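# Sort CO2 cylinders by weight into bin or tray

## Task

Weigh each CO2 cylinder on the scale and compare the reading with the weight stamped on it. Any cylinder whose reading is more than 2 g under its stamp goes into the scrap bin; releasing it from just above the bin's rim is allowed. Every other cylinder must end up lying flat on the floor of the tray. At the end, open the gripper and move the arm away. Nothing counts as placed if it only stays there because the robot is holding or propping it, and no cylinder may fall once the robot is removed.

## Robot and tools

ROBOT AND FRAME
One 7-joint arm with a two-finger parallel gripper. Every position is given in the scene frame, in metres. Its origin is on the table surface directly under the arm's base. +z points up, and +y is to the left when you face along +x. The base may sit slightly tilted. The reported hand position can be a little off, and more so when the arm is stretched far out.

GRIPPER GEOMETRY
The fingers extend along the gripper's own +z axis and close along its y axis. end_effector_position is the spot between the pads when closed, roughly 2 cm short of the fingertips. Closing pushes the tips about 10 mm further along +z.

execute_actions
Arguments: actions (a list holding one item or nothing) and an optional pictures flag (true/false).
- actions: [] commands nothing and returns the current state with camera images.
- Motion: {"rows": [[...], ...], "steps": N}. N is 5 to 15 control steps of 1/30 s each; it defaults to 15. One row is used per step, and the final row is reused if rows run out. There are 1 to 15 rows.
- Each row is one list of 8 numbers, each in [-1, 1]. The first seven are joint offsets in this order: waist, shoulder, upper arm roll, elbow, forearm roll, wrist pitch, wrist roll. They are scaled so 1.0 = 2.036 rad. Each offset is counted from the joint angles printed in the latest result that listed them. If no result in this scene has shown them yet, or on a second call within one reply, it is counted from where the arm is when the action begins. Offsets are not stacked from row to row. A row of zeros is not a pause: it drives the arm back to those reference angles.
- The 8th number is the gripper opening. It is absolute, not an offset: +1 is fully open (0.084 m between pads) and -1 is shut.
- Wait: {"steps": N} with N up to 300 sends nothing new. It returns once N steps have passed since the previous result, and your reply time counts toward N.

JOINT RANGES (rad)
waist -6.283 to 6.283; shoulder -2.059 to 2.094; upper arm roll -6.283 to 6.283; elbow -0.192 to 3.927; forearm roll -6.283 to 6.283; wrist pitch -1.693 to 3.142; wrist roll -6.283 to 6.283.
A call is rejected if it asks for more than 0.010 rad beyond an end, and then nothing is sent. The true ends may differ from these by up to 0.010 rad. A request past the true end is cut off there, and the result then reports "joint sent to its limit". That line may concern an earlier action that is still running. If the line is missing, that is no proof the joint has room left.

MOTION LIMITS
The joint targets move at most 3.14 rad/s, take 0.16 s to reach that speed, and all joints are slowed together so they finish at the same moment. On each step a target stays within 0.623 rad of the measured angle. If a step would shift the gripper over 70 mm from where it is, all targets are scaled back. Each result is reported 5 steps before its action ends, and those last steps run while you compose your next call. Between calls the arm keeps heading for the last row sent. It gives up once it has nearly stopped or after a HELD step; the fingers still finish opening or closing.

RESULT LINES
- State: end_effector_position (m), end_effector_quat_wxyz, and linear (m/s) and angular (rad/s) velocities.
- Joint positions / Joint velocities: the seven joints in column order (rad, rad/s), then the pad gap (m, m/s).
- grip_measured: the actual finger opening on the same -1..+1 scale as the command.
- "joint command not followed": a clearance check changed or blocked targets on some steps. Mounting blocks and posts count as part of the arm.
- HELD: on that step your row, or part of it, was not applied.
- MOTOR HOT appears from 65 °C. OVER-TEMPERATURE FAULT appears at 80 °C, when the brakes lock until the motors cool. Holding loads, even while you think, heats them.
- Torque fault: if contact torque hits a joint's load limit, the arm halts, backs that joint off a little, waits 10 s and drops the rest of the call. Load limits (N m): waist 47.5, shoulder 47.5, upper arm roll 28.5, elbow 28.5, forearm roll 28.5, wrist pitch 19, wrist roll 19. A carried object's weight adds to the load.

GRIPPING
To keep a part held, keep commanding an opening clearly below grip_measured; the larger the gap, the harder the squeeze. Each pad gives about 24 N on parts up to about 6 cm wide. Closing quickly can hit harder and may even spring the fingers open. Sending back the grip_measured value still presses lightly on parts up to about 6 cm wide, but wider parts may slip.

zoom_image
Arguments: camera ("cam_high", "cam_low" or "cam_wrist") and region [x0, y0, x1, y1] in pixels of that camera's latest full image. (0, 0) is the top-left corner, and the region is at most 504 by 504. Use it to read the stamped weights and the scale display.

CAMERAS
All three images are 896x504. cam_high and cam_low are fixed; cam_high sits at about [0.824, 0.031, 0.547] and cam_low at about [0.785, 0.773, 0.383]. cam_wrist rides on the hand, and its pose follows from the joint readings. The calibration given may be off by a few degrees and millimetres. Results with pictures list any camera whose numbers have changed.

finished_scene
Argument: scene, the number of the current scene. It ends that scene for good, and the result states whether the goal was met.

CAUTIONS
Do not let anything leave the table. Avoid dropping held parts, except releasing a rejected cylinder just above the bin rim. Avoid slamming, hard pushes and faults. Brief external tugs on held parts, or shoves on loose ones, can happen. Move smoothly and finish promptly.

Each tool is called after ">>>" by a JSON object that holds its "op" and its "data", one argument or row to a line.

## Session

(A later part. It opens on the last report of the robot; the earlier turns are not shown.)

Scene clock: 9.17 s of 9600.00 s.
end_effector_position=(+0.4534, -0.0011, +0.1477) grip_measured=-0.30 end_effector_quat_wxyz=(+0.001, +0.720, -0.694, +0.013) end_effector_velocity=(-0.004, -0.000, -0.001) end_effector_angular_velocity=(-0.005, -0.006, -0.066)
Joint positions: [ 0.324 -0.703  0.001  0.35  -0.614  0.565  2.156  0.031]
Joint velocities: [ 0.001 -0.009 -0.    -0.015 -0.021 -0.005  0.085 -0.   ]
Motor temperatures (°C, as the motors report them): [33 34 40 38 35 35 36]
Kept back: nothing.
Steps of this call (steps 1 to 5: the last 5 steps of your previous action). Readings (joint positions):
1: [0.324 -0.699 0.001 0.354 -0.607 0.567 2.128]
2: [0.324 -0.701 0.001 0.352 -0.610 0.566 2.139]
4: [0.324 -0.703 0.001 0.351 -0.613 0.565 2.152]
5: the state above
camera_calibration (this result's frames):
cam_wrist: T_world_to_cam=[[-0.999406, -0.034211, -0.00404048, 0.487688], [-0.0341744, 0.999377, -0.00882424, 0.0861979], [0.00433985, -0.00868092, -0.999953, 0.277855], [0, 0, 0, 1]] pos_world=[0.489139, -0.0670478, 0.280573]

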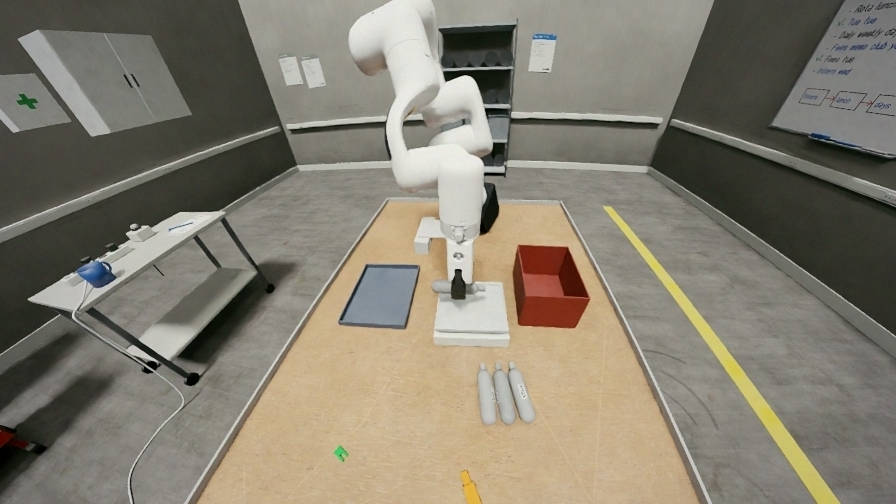

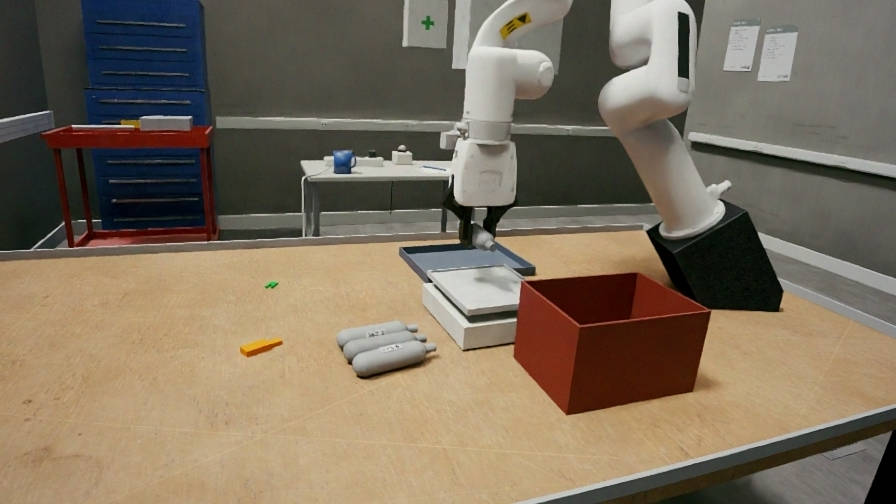

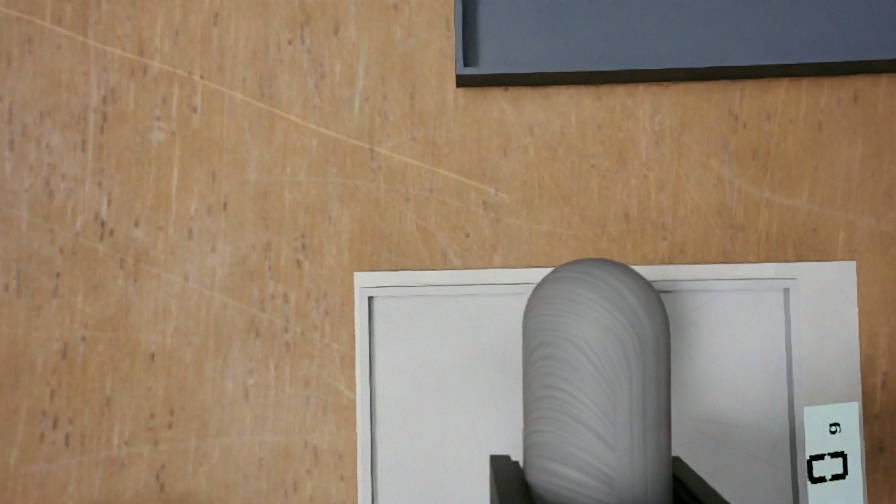

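>>> {"op": "execute_actions", "data": {
  "actions": [
    {"rows":[[-0.022,0.108,0,0.007,-0.088,-0.094,0.046,-0.8]]}
  ]
}}

>>> {"op": "execute_actions", "data": {
  "actions": []
}}

Scene clock: 9.70 s of 9600.00 s.
end_effector_position=(+0.4452, +0.0196, +0.0986) grip_measured=-0.30 end_effector_quat_wxyz=(-0.001, +0.748, -0.663, +0.001) end_effector_velocity=(+0.021, +0.023, -0.025) end_effector_angular_velocity=(+0.064, -0.062, +0.059)
Joint positions: [ 0.282 -0.496  0.001  0.36  -0.779  0.389  2.243  0.031]
Joint velocities: [-0.04   0.158 -0.004  0.051 -0.159 -0.188  0.081 -0.   ]
Motor temperatures (°C, as the motors report them): [33 34 40 38 35 35 36]
Steps of this call (steps 1 to 6: the robot went on to your last target; steps 7 to 16: the first 10 steps of this action). Readings (joint positions):
7: [0.324 -0.703 0.001 0.348 -0.615 0.564 2.163]
8: [0.323 -0.699 0.001 0.349 -0.620 0.559 2.165]
10: [0.313 -0.656 0.000 0.354 -0.658 0.517 2.184]
14: [0.287 -0.516 0.001 0.359 -0.762 0.407 2.234]
16: the state above

Scene clock: 9.87 s of 9600.00 s.
end_effector_position=(+0.4480, +0.0212, +0.0978) grip_measured=-0.30 end_effector_quat_wxyz=(-0.005, +0.750, -0.662, +0.002) end_effector_velocity=(-0.001, +0.003, -0.004) end_effector_angular_velocity=(+0.008, -0.002, +0.009)
Joint positions: [ 0.28  -0.486  0.001  0.365 -0.79   0.375  2.249  0.031]
Joint velocities: [-0.005  0.02   0.     0.    -0.02  -0.024  0.011  0.   ]
Motor temperatures (°C, as the motors report them): [33 34 40 38 35 35 36]
Kept back: nothing.
Steps of this call (steps 1 to 5: the last 5 steps of your previous action). Readings (joint positions):
1: [0.281 -0.492 0.001 0.362 -0.784 0.384 2.245]
2: [0.281 -0.489 0.001 0.363 -0.786 0.380 2.247]
4: [0.280 -0.487 0.001 0.365 -0.790 0.376 2.248]
5: the state above
camera_calibration (this result's frames):
cam_wrist: T_world_to_cam=[[-0.992509, -0.122164, 0.00171121, 0.481043], [-0.122122, 0.992392, 0.0156275, 0.100487], [-0.0036073, 0.0153014, -0.999876, 0.231146], [0, 0, 0, 1]] pos_world=[0.490545, -0.0444937, 0.228724]

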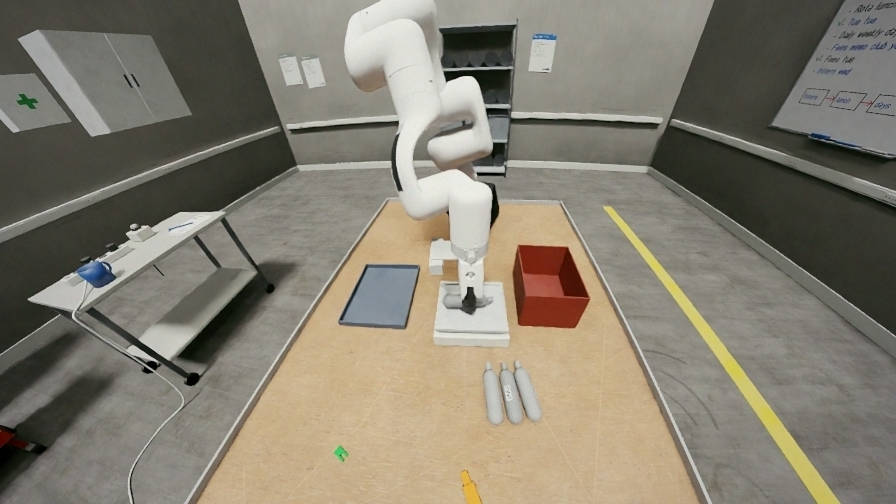

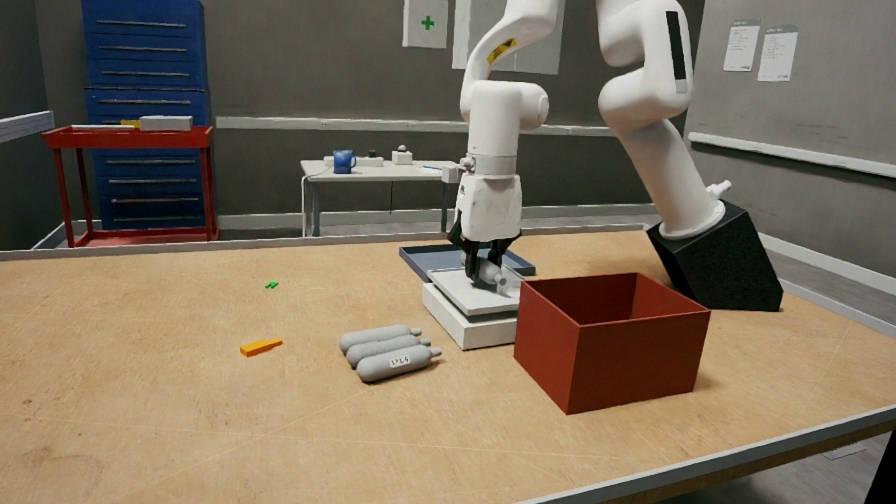

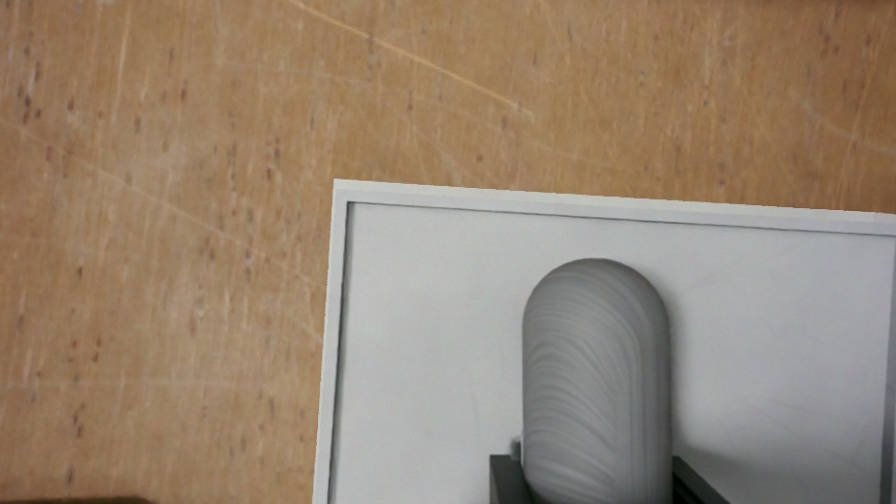

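>>> {"op": "execute_actions", "data": {
  "actions": [
    {"rows":[[-0.003,0.01,0,0,-0.008,-0.009,0.02,-0.8],[-0.003,0.01,0,0,-0.008,-0.009,0.02,-0.8],[-0.003,0.01,0,0,-0.008,-0.009,0.02,-0.8],[-0.003,0.01,0,0,-0.008,-0.009,0.02,-0.8],[-0.003,0.01,0,0,-0.008,-0.009,0.02,-0.8],[-0.003,0.01,0,0,-0.008,-0.009,0.02,-0.8],[-0.003,0.01,0,0,-0.008,-0.009,0.02,-0.8],[-0.003,0.01,0,0,-0.008,-0.009,0.02,-0.3],[-0.003,0.01,0,0,-0.008,-0.009,0.02,-0.1],[-0.003,0.01,0,0,-0.008,-0.009,0.02,0.2],[-0.003,0.01,0,0,-0.008,-0.009,0.02,0.5]]}
  ]
}}

>>> {"op": "execute_actions", "data": {
  "actions": [
    {"rows":[[0.025,-0.116,0,-0.007,0.09,0.102,-0.06,0.5]]}
  ]
}}

>>> {"op": "execute_actions", "data": {
  "actions": [
    {"steps":25}
  ],
  "pictures": true
}}

Scene clock: 10.43 s of 9600.00 s.
end_effector_position=(+0.4459, +0.0232, +0.0928) grip_measured=-0.10 end_effector_quat_wxyz=(-0.006, +0.741, -0.671, -0.001) end_effector_velocity=(+0.006, +0.002, +0.002) end_effector_angular_velocity=(+0.005, -0.014, -0.013)
Joint positions: [ 0.274 -0.467  0.001  0.365 -0.806  0.357  2.288  0.04 ]
Joint velocities: [-0.001  0.     0.002  0.007 -0.005 -0.008  0.017  0.207]
Motor temperatures (°C, as the motors report them): [33 34 40 38 35 35 36]
Steps of this call (steps 1 to 7: the robot went on to your last target; steps 8 to 17: the first 10 steps of this action). Readings (joint positions):
8: [0.279 -0.484 0.001 0.364 -0.793 0.373 2.250]
9: [0.279 -0.482 0.001 0.365 -0.794 0.371 2.255]
11: [0.276 -0.473 0.001 0.365 -0.801 0.363 2.273]
15: [0.274 -0.467 0.001 0.364 -0.806 0.358 2.286]
17: the state above

Scene clock: 10.93 s of 9600.00 s.
end_effector_position=(+0.4572, -0.0001, +0.1458) grip_measured=+0.49 end_effector_quat_wxyz=(-0.002, +0.720, -0.694, +0.019) end_effector_velocity=(-0.041, -0.016, +0.024) end_effector_angular_velocity=(-0.020, +0.102, -0.028)
Joint positions: [ 0.321 -0.688  0.001  0.355 -0.638  0.547  2.177  0.065]
Joint velocities: [ 0.048 -0.183  0.002 -0.063  0.174  0.216 -0.121 -0.   ]
Motor temperatures (°C, as the motors report them): [33 34 40 38 35 35 36]
Steps of this call (steps 1 to 5: the last 5 steps of your previous action; steps 6 to 15: the first 10 steps of this action, its rows measured from where the robot was after step 5). Readings (joint positions):
5: [0.274 -0.466 0.001 0.365 -0.807 0.357 2.289]
6: [0.274 -0.466 0.001 0.365 -0.806 0.357 2.289]
7: [0.275 -0.471 0.001 0.364 -0.802 0.362 2.286]
9: [0.285 -0.514 0.001 0.359 -0.766 0.405 2.261]
13: [0.316 -0.665 0.000 0.357 -0.657 0.525 2.190]
15: the state above

Scene clock: 11.77 s of 9600.00 s.
end_effector_position=(+0.4541, -0.0014, +0.1479) grip_measured=+0.49 end_effector_quat_wxyz=(+0.002, +0.719, -0.695, +0.016) end_effector_velocity=(-0.000, +0.001, +0.000) end_effector_angular_velocity=(+0.000, -0.001, +0.003)
Joint positions: [ 0.325 -0.702  0.001  0.351 -0.623  0.565  2.167  0.065]
Joint velocities: [-0.    -0.001  0.001 -0.002 -0.001 -0.002 -0.    -0.   ]
Motor temperatures (°C, as the motors report them): [33 34 40 38 35 35 36]
Kept back: nothing.
Steps of this call (steps 1 to 5: the last 5 steps of your previous action; steps 6 to 25: the robot went on to your last target). Readings (joint positions):
1: [0.322 -0.693 0.001 0.353 -0.633 0.553 2.174]
2: [0.323 -0.695 0.001 0.351 -0.630 0.557 2.171]
4: [0.324 -0.698 0.001 0.350 -0.627 0.561 2.169]
8: [0.324 -0.701 0.001 0.350 -0.624 0.564 2.167]
25: the state above
camera_calibration (this result's frames):
cam_wrist: T_world_to_cam=[[-0.999456, -0.0321367, -0.00743063, 0.488896], [-0.0320396, 0.999404, -0.0128329, 0.0861608], [0.00783861, -0.0125878, -0.99989, 0.276378], [0, 0, 0, 1]] pos_world=[0.489224, -0.066919, 0.281086]

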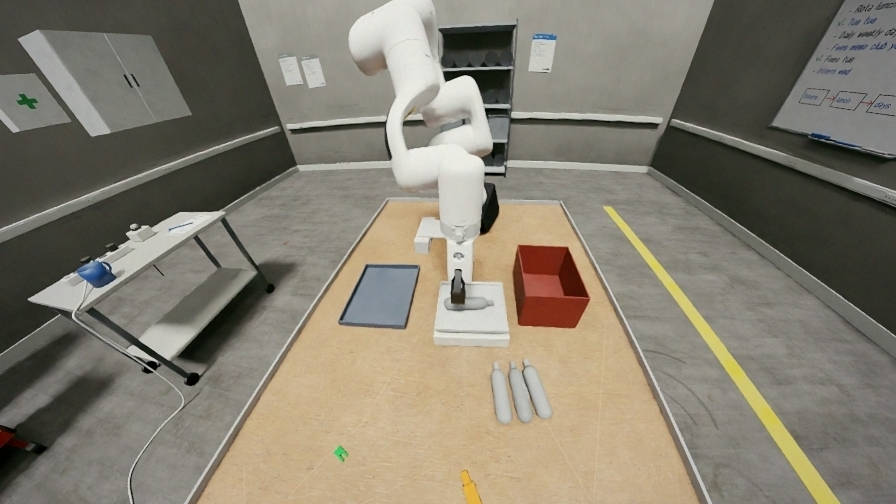

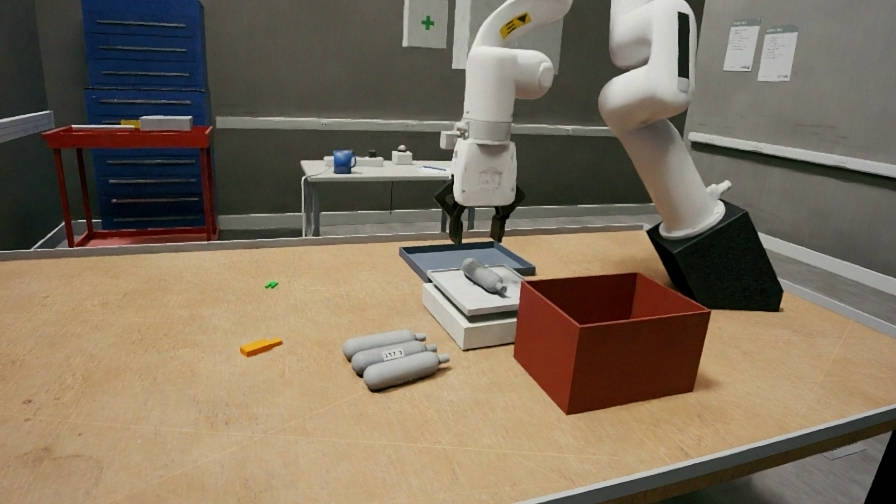

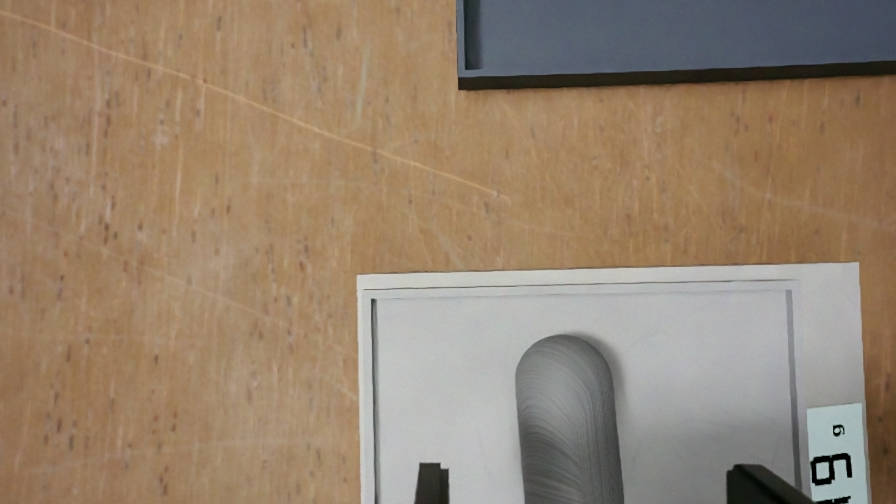

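>>> {"op": "execute_actions", "data": {
  "actions": [
    {"rows":[[-0.025,0.114,0,0.007,-0.09,-0.1,0.06,0.5]]}
  ]
}}

>>> {"op": "execute_actions", "data": {
  "actions": [
    {"rows":[[0,0.01,0,0.015,0.01,0,-0.012,0.5],[0,0.015,0,0.022,0.014,0,-0.018,0.5],[-0.001,0.02,0,0.03,0.019,0,-0.024,0.5],[-0.002,0.025,0,0.037,0.024,0.001,-0.03,0.5],[-0.002,0.03,0,0.044,0.028,0.001,-0.036,0.5],[-0.003,0.035,0,0.051,0.033,0.002,-0.042,0.5],[-0.003,0.04,0,0.058,0.038,0.002,-0.048,0.5],[-0.004,0.045,0,0.066,0.043,0.003,-0.054,0.5],[-0.004,0.05,0,0.073,0.047,0.003,-0.06,0.5]]}
  ]
}}

>>> {"op": "execute_actions", "data": {
  "actions": [
    {"steps":12}
  ],
  "pictures": true
}}

Scene clock: 12.53 s of 9600.00 s.
end_effector_position=(+0.4446, +0.0201, +0.0958) grip_measured=+0.49 end_effector_quat_wxyz=(-0.001, +0.740, -0.673, +0.001) end_effector_velocity=(+0.018, +0.026, -0.029) end_effector_angular_velocity=(+0.075, -0.058, +0.032)
Joint positions: [ 0.278 -0.484  0.001  0.361 -0.792  0.378  2.279  0.065]
Joint velocities: [-0.047  0.176 -0.003  0.049 -0.17  -0.209  0.119  0.   ]
Motor temperatures (°C, as the motors report them): [33 34 40 38 35 35 36]
Steps of this call (steps 1 to 13: the robot went on to your last target; steps 14 to 23: the first 10 steps of this action). Readings (joint positions):
14: [0.325 -0.702 0.001 0.351 -0.624 0.564 2.167]
15: [0.323 -0.698 0.001 0.351 -0.628 0.559 2.170]
17: [0.313 -0.654 0.001 0.357 -0.665 0.516 2.195]
21: [0.283 -0.507 0.001 0.360 -0.774 0.399 2.267]
23: the state above

Scene clock: 13.03 s of 9600.00 s.
end_effector_position=(+0.4881, +0.0210, +0.0950) grip_measured=+0.49 end_effector_quat_wxyz=(-0.015, +0.744, -0.668, +0.002) end_effector_velocity=(+0.140, -0.005, -0.006) end_effector_angular_velocity=(+0.043, -0.032, +0.041)
Joint positions: [ 0.268 -0.396  0.     0.48  -0.731  0.367  2.195  0.065]
Joint velocities: [-0.026  0.292 -0.001  0.411  0.261  0.023 -0.335 -0.   ]
Motor temperatures (°C, as the motors report them): [33 34 40 38 35 35 36]
Steps of this call (steps 1 to 5: the last 5 steps of your previous action; steps 6 to 15: the first 10 steps of this action, its rows measured from where the robot was after step 5). Readings (joint positions):
5: [0.274 -0.474 0.001 0.366 -0.804 0.363 2.288]
6: [0.274 -0.473 0.001 0.366 -0.805 0.363 2.288]
7: [0.274 -0.470 0.001 0.369 -0.802 0.363 2.284]
9: [0.274 -0.455 0.001 0.392 -0.787 0.363 2.265]
13: [0.270 -0.416 0.001 0.451 -0.750 0.366 2.218]
15: the state above

Scene clock: 13.43 s of 9600.00 s.
end_effector_position=(+0.4995, +0.0208, +0.0945) grip_measured=+0.49 end_effector_quat_wxyz=(-0.017, +0.745, -0.666, +0.002) end_effector_velocity=(+0.003, -0.001, +0.001) end_effector_angular_velocity=(+0.001, -0.004, -0.003)
Joint positions: [ 0.266 -0.372  0.001  0.513 -0.709  0.369  2.166  0.065]
Joint velocities: [-0.     0.001 -0.001  0.007  0.004  0.    -0.003  0.   ]
Motor temperatures (°C, as the motors report them): [33 34 40 38 35 35 36]
Kept back: nothing.
Steps of this call (steps 1 to 5: the last 5 steps of your previous action; steps 6 to 12: the robot went on to your last target). Readings (joint positions):
1: [0.267 -0.388 0.000 0.492 -0.723 0.368 2.185]
2: [0.267 -0.382 0.000 0.501 -0.718 0.368 2.178]
4: [0.266 -0.376 0.000 0.508 -0.713 0.369 2.171]
8: [0.266 -0.373 0.001 0.512 -0.710 0.369 2.167]
12: the state above
camera_calibration (this result's frames):
cam_wrist: T_world_to_cam=[[-0.99384, -0.109759, -0.015316, 0.534107], [-0.110219, 0.993346, 0.0334007, 0.0995728], [0.0115481, 0.0348831, -0.999325, 0.220027], [0, 0, 0, 1]] pos_world=[0.53925, -0.0479626, 0.224733]

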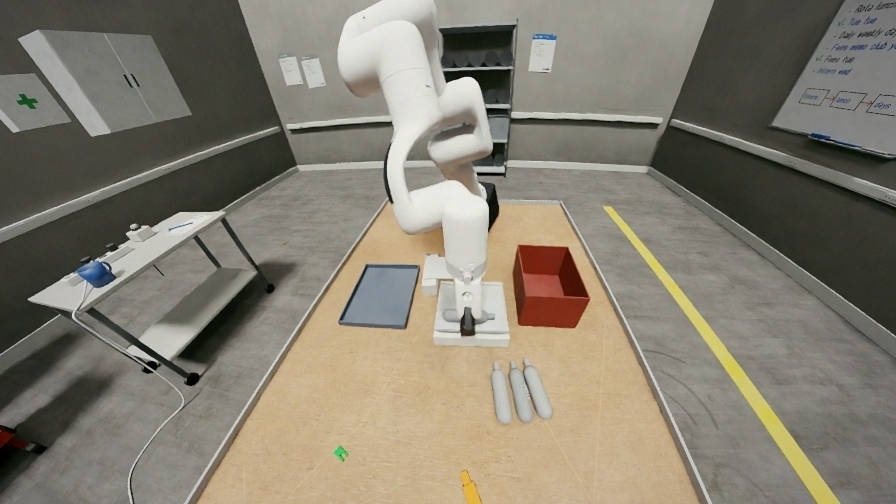

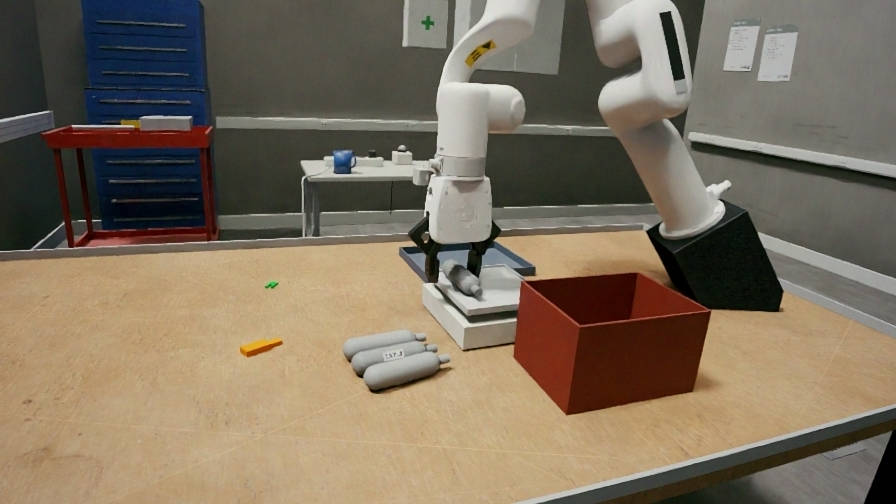

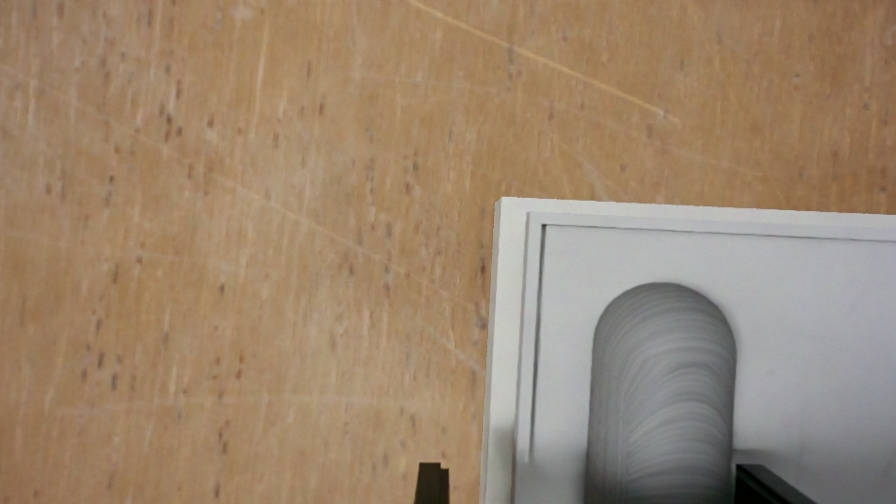

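Rise to a reading pose further +y.

>>> {"op": "execute_actions", "data": {
  "actions": [
    {"rows":[[0.03,-0.09,0,-0.01,0.06,0.08,0,0.5],[0.03,-0.09,0,-0.01,0.06,0.08,0,0.5],[0.03,-0.09,0,-0.01,0.06,0.08,0,0.5],[0.03,-0.09,0,-0.01,0.06,0.08,0,0.5],[0.03,-0.09,0,-0.01,0.06,0.08,0,0.5],[0.03,-0.09,0,-0.01,0.06,0.08,0,0.5],[0.075,-0.17,0,-0.07,0.02,0.11,0.04,0.5]]}
  ]
}}

>>> {"op": "execute_actions", "data": {
  "actions": [
    {"steps":20}
  ],
  "pictures": true
}}

Scene clock: 13.97 s of 9600.00 s.
end_effector_position=(+0.4914, +0.0161, +0.1502) grip_measured=+0.49 end_effector_quat_wxyz=(-0.018, +0.716, -0.697, +0.015) end_effector_velocity=(-0.266, +0.085, +0.146) end_effector_angular_velocity=(-0.100, -0.104, +0.240)
Joint positions: [ 0.351 -0.595 -0.001  0.46  -0.622  0.54   2.192  0.065]
Joint velocities: [ 0.598 -1.099  0.006 -0.815 -0.392  0.507  0.482  0.   ]
Motor temperatures (°C, as the motors report them): [33 34 40 38 35 35 36]
Steps of this call (steps 1 to 6: the robot went on to your last target; steps 7 to 16: the first 10 steps of this action). Readings (joint positions):
7: [0.266 -0.372 0.001 0.514 -0.708 0.370 2.166]
8: [0.268 -0.376 0.000 0.513 -0.705 0.375 2.165]
10: [0.283 -0.419 0.000 0.505 -0.674 0.417 2.166]
14: [0.322 -0.538 0.001 0.497 -0.608 0.508 2.169]
16: the state above

Scene clock: 14.63 s of 9600.00 s.
end_effector_position=(+0.4635, +0.0245, +0.1654) grip_measured=+0.49 end_effector_quat_wxyz=(-0.022, +0.725, -0.687, +0.025) end_effector_velocity=(-0.001, +0.000, +0.000) end_effector_angular_velocity=(+0.001, -0.000, +0.000)
Joint positions: [ 0.419 -0.718  0.001  0.371 -0.668  0.593  2.247  0.065]
Joint velocities: [ 0.001 -0.002  0.    -0.002  0.001  0.     0.001 -0.   ]
Motor temperatures (°C, as the motors report them): [33 34 40 38 35 35 36]
Kept back: nothing.
Steps of this call (steps 1 to 5: the last 5 steps of your previous action; steps 6 to 20: the robot went on to your last target). Readings (joint positions):
1: [0.371 -0.632 0.000 0.433 -0.635 0.556 2.208]
2: [0.388 -0.663 0.002 0.409 -0.647 0.569 2.221]
4: [0.407 -0.696 0.002 0.385 -0.659 0.582 2.236]
8: [0.416 -0.713 0.000 0.374 -0.667 0.591 2.245]
20: the state above
camera_calibration (this result's frames):
cam_wrist: T_world_to_cam=[[-0.997168, -0.0522732, -0.0540725, 0.506366], [-0.052688, 0.998591, 0.00627356, 0.0672158], [0.0536684, 0.00910476, -0.998517, 0.272176], [0, 0, 0, 1]] pos_world=[0.493866, -0.0431299, 0.298732]

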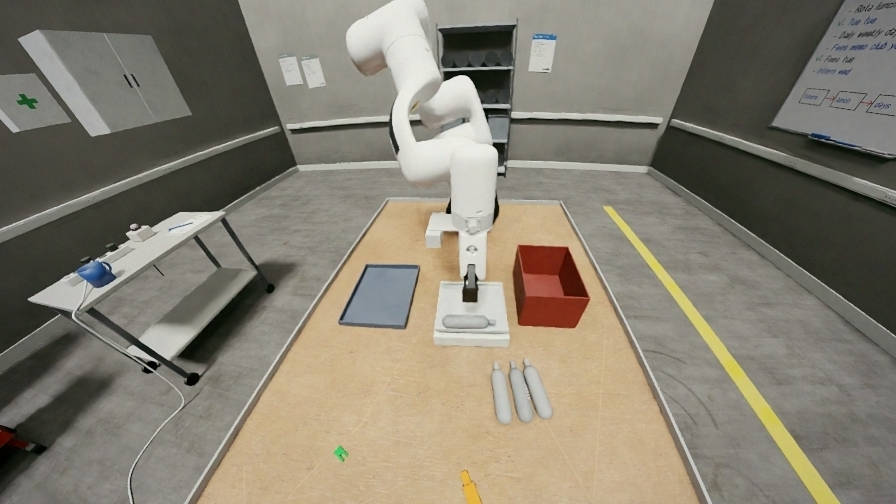

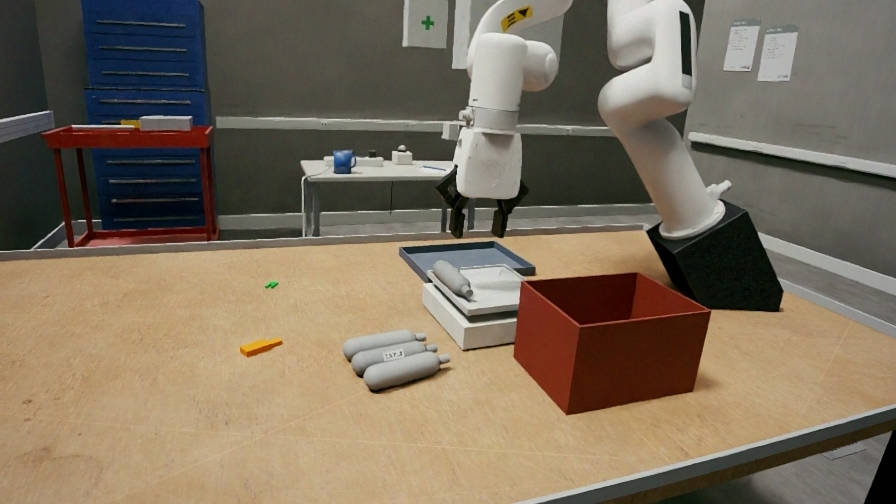

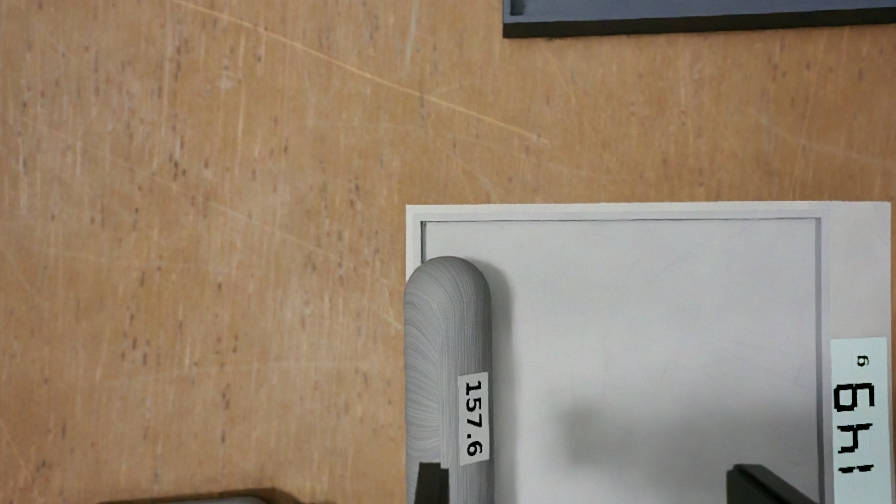

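>>> {"op": "execute_actions", "data": {
  "actions": [
    {"rows":[[-0.045,0.083,0,0.066,0.04,-0.03,-0.04,0.5]],"steps":13}
  ]
}}

>>> {"op": "execute_actions", "data": {
  "actions": [],
  "pictures": false
}}

Scene clock: 15.27 s of 9600.00 s.
end_effector_position=(+0.4999, +0.0131, +0.1490) grip_measured=+0.49 end_effector_quat_wxyz=(-0.017, +0.711, -0.703, +0.011) end_effector_velocity=(+0.060, -0.028, -0.046) end_effector_angular_velocity=(+0.021, +0.068, -0.079)
Joint positions: [ 0.339 -0.57  -0.001  0.489 -0.598  0.541  2.177  0.065]
Joint velocities: [-0.162  0.294 -0.001  0.211  0.14  -0.104 -0.145  0.   ]
Motor temperatures (°C, as the motors report them): [33 34 40 38 35 35 36]
Steps of this call (steps 1 to 11: the robot went on to your last target; steps 12 to 19: the first 8 steps of this action). Readings (joint positions):
12: [0.419 -0.718 0.001 0.371 -0.668 0.593 2.247]
13: [0.416 -0.714 0.001 0.374 -0.666 0.591 2.244]
15: [0.392 -0.670 0.002 0.409 -0.644 0.575 2.222]
19: the state above

Scene clock: 15.43 s of 9600.00 s.
end_effector_position=(+0.5039, +0.0122, +0.1465) grip_measured=+0.49 end_effector_quat_wxyz=(-0.017, +0.709, -0.704, +0.010) end_effector_velocity=(+0.011, -0.001, -0.001) end_effector_angular_velocity=(+0.007, -0.006, -0.007)
Joint positions: [ 0.329 -0.552  0.001  0.502 -0.588  0.533  2.167  0.065]
Joint velocities: [-0.016  0.027  0.003  0.029  0.019 -0.014 -0.019  0.   ]
Motor temperatures (°C, as the motors report them): [33 34 40 38 35 35 36]
Kept back: nothing.
Steps of this call (steps 1 to 5: the last 5 steps of your previous action). Readings (joint positions):
1: [0.335 -0.562 -0.001 0.495 -0.594 0.538 2.174]
2: [0.332 -0.558 -0.000 0.498 -0.592 0.536 2.171]
4: [0.330 -0.553 0.000 0.501 -0.589 0.534 2.168]
5: the state above

>>> {"op": "execute_actions", "data": {
  "actions": [
    {"rows":[[-0.031,0.093,0,0.011,-0.055,-0.082,0,0.5]]}
  ]
}}

>>> {"op": "execute_actions", "data": {
  "actions": [
    {"rows":[[0,0,0,0,0,0,0,0.35],[0,0,0,0,0,0,0,0.2],[0,0,0,0,0,0,0,0.05],[0,0,0,0,0,0,0,-0.1],[0,0,0,0,0,0,0,-0.2],[0,0,0,0,0,0,0,-0.3],[0,0,0,0,0,0,0,-0.4],[0,0,0,0,0,0,0,-0.6],[0,0,0,0,0,0,0,-0.8]]}
  ],
  "pictures": true
}}

Scene clock: 15.97 s of 9600.00 s.
end_effector_position=(+0.5014, +0.0206, +0.0956) grip_measured=+0.49 end_effector_quat_wxyz=(-0.016, +0.740, -0.672, -0.000) end_effector_velocity=(+0.033, +0.012, -0.013) end_effector_angular_velocity=(+0.042, -0.086, +0.064)
Joint positions: [ 0.27  -0.372  0.     0.521 -0.693  0.379  2.167  0.065]
Joint velocities: [-0.044  0.104  0.008  0.059 -0.09  -0.147  0.001  0.   ]
Motor temperatures (°C, as the motors report them): [33 34 40 38 35 35 36]
Steps of this call (steps 1 to 6: the robot went on to your last target; steps 7 to 16: the first 10 steps of this action). Readings (joint positions):
7: [0.327 -0.550 0.001 0.505 -0.587 0.532 2.166]
8: [0.326 -0.545 0.001 0.506 -0.590 0.527 2.166]
10: [0.311 -0.502 0.001 0.513 -0.619 0.484 2.166]
14: [0.274 -0.386 0.000 0.518 -0.683 0.393 2.167]
16: the state above

Scene clock: 16.47 s of 9600.00 s.
end_effector_position=(+0.5036, +0.0214, +0.0948) grip_measured=-0.30 end_effector_quat_wxyz=(-0.019, +0.741, -0.671, +0.001) end_effector_velocity=(+0.000, -0.000, -0.000) end_effector_angular_velocity=(-0.000, +0.001, +0.000)
Joint positions: [ 0.267 -0.366  0.001  0.524 -0.699  0.369  2.167  0.031]
Joint velocities: [-0.     0.001 -0.     0.001 -0.     0.    -0.     0.   ]
Motor temperatures (°C, as the motors report them): [33 34 40 38 35 35 36]
Steps of this call (steps 1 to 5: the last 5 steps of your previous action; steps 6 to 15: the first 10 steps of this action, its rows measured from where the robot was after step 5). Readings (joint positions):
5: [0.267 -0.366 0.001 0.525 -0.699 0.368 2.167]
6: [0.266 -0.365 0.001 0.525 -0.700 0.368 2.167]
7: [0.266 -0.365 0.001 0.525 -0.699 0.368 2.167]
9: [0.267 -0.366 0.001 0.525 -0.699 0.368 2.167]
13: [0.267 -0.366 0.001 0.524 -0.699 0.369 2.167]
15: the state above
camera_calibration (this result's frames):
cam_wrist: T_world_to_cam=[[-0.994991, -0.0983923, -0.0176416, 0.538781], [-0.0989897, 0.994401, 0.036984, 0.0934426], [0.0139039, 0.0385451, -0.99916, 0.219051], [0, 0, 0, 1]] pos_world=[0.542287, -0.0483508, 0.224916]

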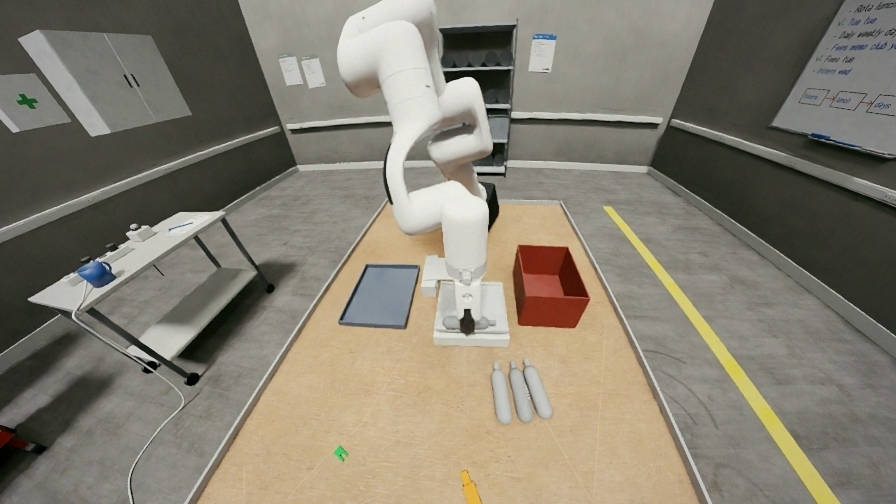

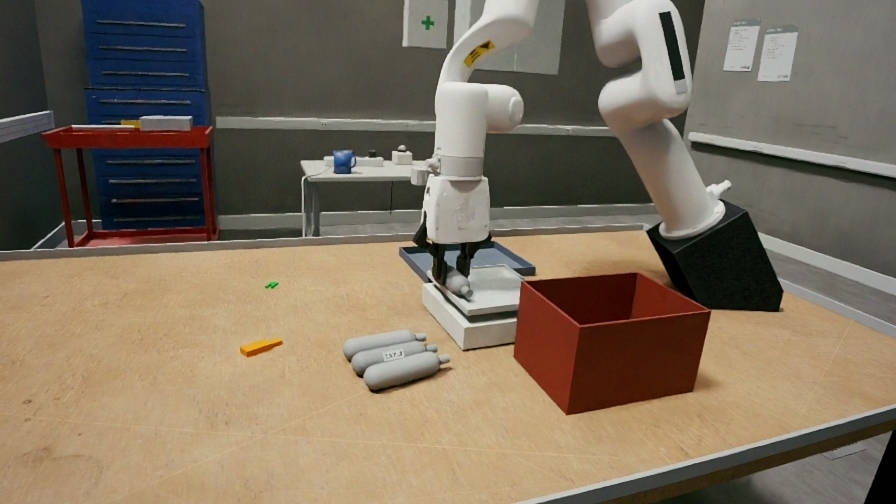

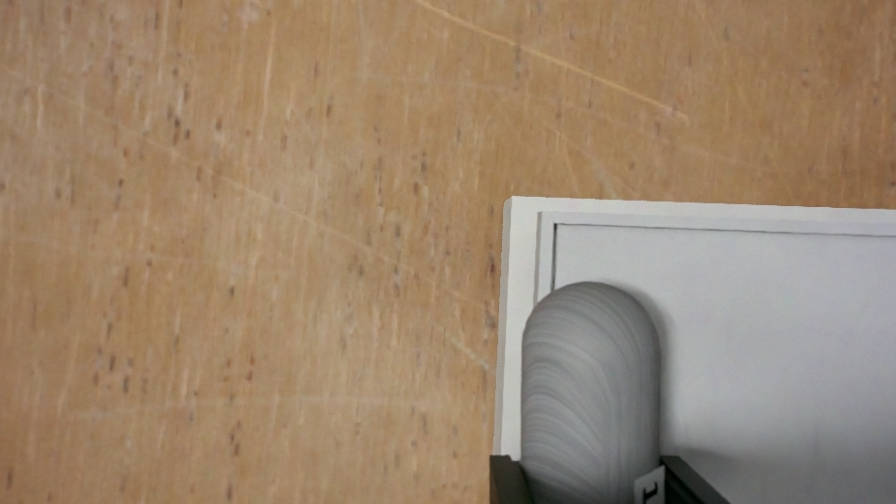

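>>> {"op": "execute_actions", "data": {
  "actions": [
    {"rows":[[0.06,-0.17,0,-0.02,0.09,0.155,-0.1,-0.8]]}
  ]
}}

>>> {"op": "execute_actions", "data": {
  "actions": [],
  "pictures": false
}}

Scene clock: 17.13 s of 9600.00 s.
end_effector_position=(+0.5008, +0.0088, +0.1810) grip_measured=-0.30 end_effector_quat_wxyz=(-0.021, +0.756, -0.654, +0.015) end_effector_velocity=(-0.052, -0.017, +0.146) end_effector_angular_velocity=(+0.040, +0.029, +0.098)
Joint positions: [ 0.374 -0.673  0.002  0.494 -0.54   0.64   1.991  0.031]
Joint velocities: [ 0.203 -0.581 -0.004 -0.077  0.303  0.528 -0.337 -0.   ]
Motor temperatures (°C, as the motors report them): [33 34 40 38 35 35 36]
Steps of this call (steps 1 to 5: the last 5 steps of your previous action; steps 6 to 10: the robot went on to your last target; steps 11 to 20: the first 10 steps of this action). Readings (joint positions):
11: [0.267 -0.366 0.001 0.525 -0.699 0.369 2.167]
12: [0.268 -0.370 0.001 0.524 -0.696 0.373 2.164]
14: [0.285 -0.413 -0.000 0.518 -0.671 0.418 2.135]
18: [0.352 -0.610 0.001 0.500 -0.572 0.586 2.026]
20: the state above

Scene clock: 17.30 s of 9600.00 s.
end_effector_position=(+0.4922, +0.0077, +0.1859) grip_measured=-0.30 end_effector_quat_wxyz=(-0.015, +0.760, -0.650, +0.008) end_effector_velocity=(-0.018, -0.001, +0.004) end_effector_angular_velocity=(-0.001, +0.045, +0.021)
Joint positions: [ 0.386 -0.705  0.     0.483 -0.519  0.679  1.968  0.031]
Joint velocities: [ 0.021 -0.045 -0.002 -0.02   0.038  0.07  -0.043 -0.   ]
Motor temperatures (°C, as the motors report them): [33 34 40 38 35 35 36]
Kept back: nothing.
Steps of this call (steps 1 to 5: the last 5 steps of your previous action). Readings (joint positions):
1: [0.379 -0.688 0.001 0.491 -0.532 0.654 1.982]
2: [0.382 -0.696 0.001 0.488 -0.527 0.664 1.976]
4: [0.386 -0.703 0.001 0.484 -0.521 0.676 1.969]
5: the state above

>>> {"op": "execute_actions", "data": {
  "actions": [
    {"rows":[[0.348,0.155,0,0.03,-0.137,0.11,-0.254,-0.8]]}
  ]
}}

>>> {"op": "execute_actions", "data": {
  "actions": [
    {"steps":18}
  ],
  "pictures": true
}}

Scene clock: 17.77 s of 9600.00 s.
end_effector_position=(+0.4515, +0.1034, +0.1798) grip_measured=-0.30 end_effector_quat_wxyz=(-0.003, +0.920, -0.391, -0.019) end_effector_velocity=(-0.191, +0.378, +0.017) end_effector_angular_velocity=(+0.063, +0.032, +2.481)
Joint positions: [ 0.691 -0.567  0.     0.51  -0.641  0.78   1.737  0.031]
Joint velocities: [ 1.267  0.556  0.001  0.113 -0.489  0.376 -0.89  -0.   ]
Motor temperatures (°C, as the motors report them): [33 34 40 39 35 35 36]
Steps of this call (steps 1 to 4: the robot went on to your last target; steps 5 to 14: the first 10 steps of this action). Readings (joint positions):
5: [0.388 -0.709 0.001 0.483 -0.517 0.683 1.964]
6: [0.393 -0.708 -0.000 0.484 -0.519 0.686 1.959]
8: [0.438 -0.686 -0.003 0.490 -0.540 0.703 1.920]
12: [0.607 -0.604 0.001 0.503 -0.609 0.755 1.796]
14: the state above

Scene clock: 18.37 s of 9600.00 s.
end_effector_position=(+0.3802, +0.2084, +0.1952) grip_measured=-0.30 end_effector_quat_wxyz=(-0.002, +1.000, -0.006, +0.003) end_effector_velocity=(-0.007, +0.005, +0.001) end_effector_angular_velocity=(+0.000, -0.005, +0.042)
Joint positions: [ 1.092 -0.391 -0.     0.544 -0.798  0.902  1.452  0.031]
Joint velocities: [ 0.018  0.008  0.007 -0.003 -0.005  0.005 -0.012  0.   ]
Motor temperatures (°C, as the motors report them): [33 34 40 39 35 35 36]
Kept back: nothing.
Steps of this call (steps 1 to 5: the last 5 steps of your previous action; steps 6 to 18: the robot went on to your last target). Readings (joint positions):
1: [0.733 -0.549 0.000 0.514 -0.658 0.793 1.707]
2: [0.776 -0.530 0.001 0.517 -0.674 0.806 1.677]
4: [0.862 -0.492 0.001 0.524 -0.708 0.832 1.616]
8: [1.025 -0.420 0.002 0.537 -0.771 0.880 1.501]
18: the state above
camera_calibration (this result's frames):
cam_wrist: T_world_to_cam=[[-0.0141381, -0.999864, 0.00845186, 0.245997], [-0.999882, 0.0141882, 0.00589954, 0.444355], [-0.00601866, -0.00836745, -0.999947, 0.331359], [0, 0, 0, 1]] pos_world=[0.449775, 0.242432, 0.326641]

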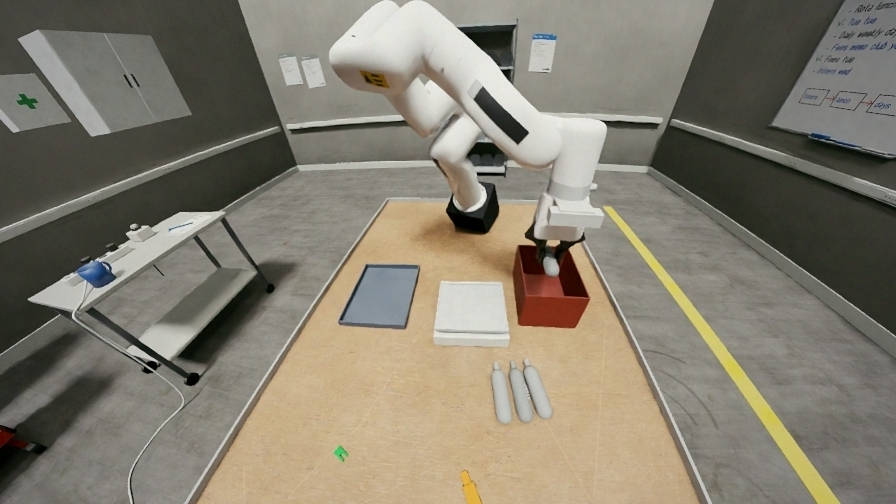

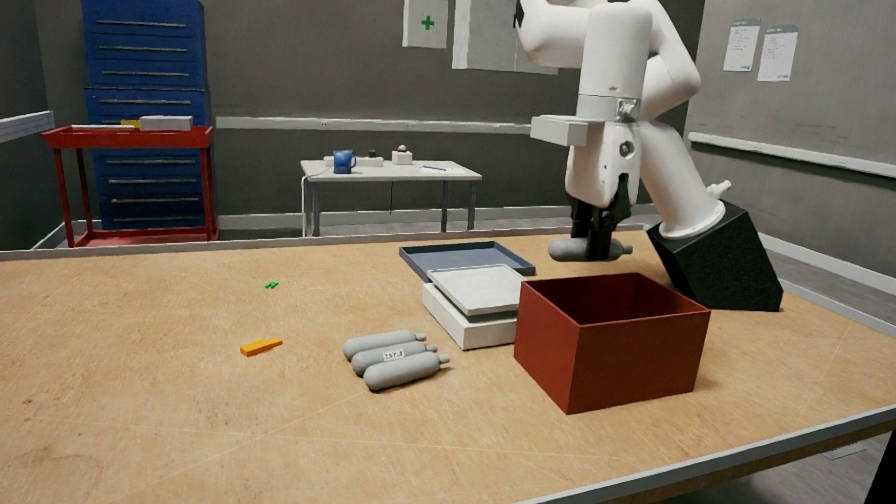

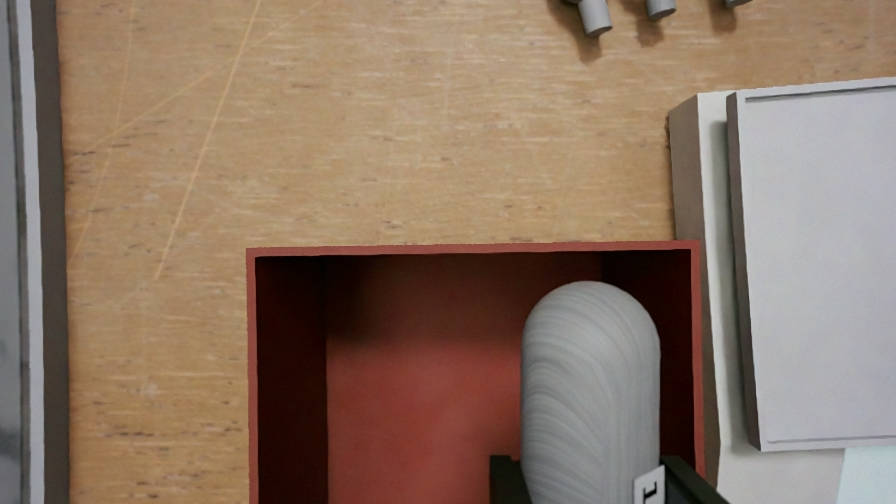

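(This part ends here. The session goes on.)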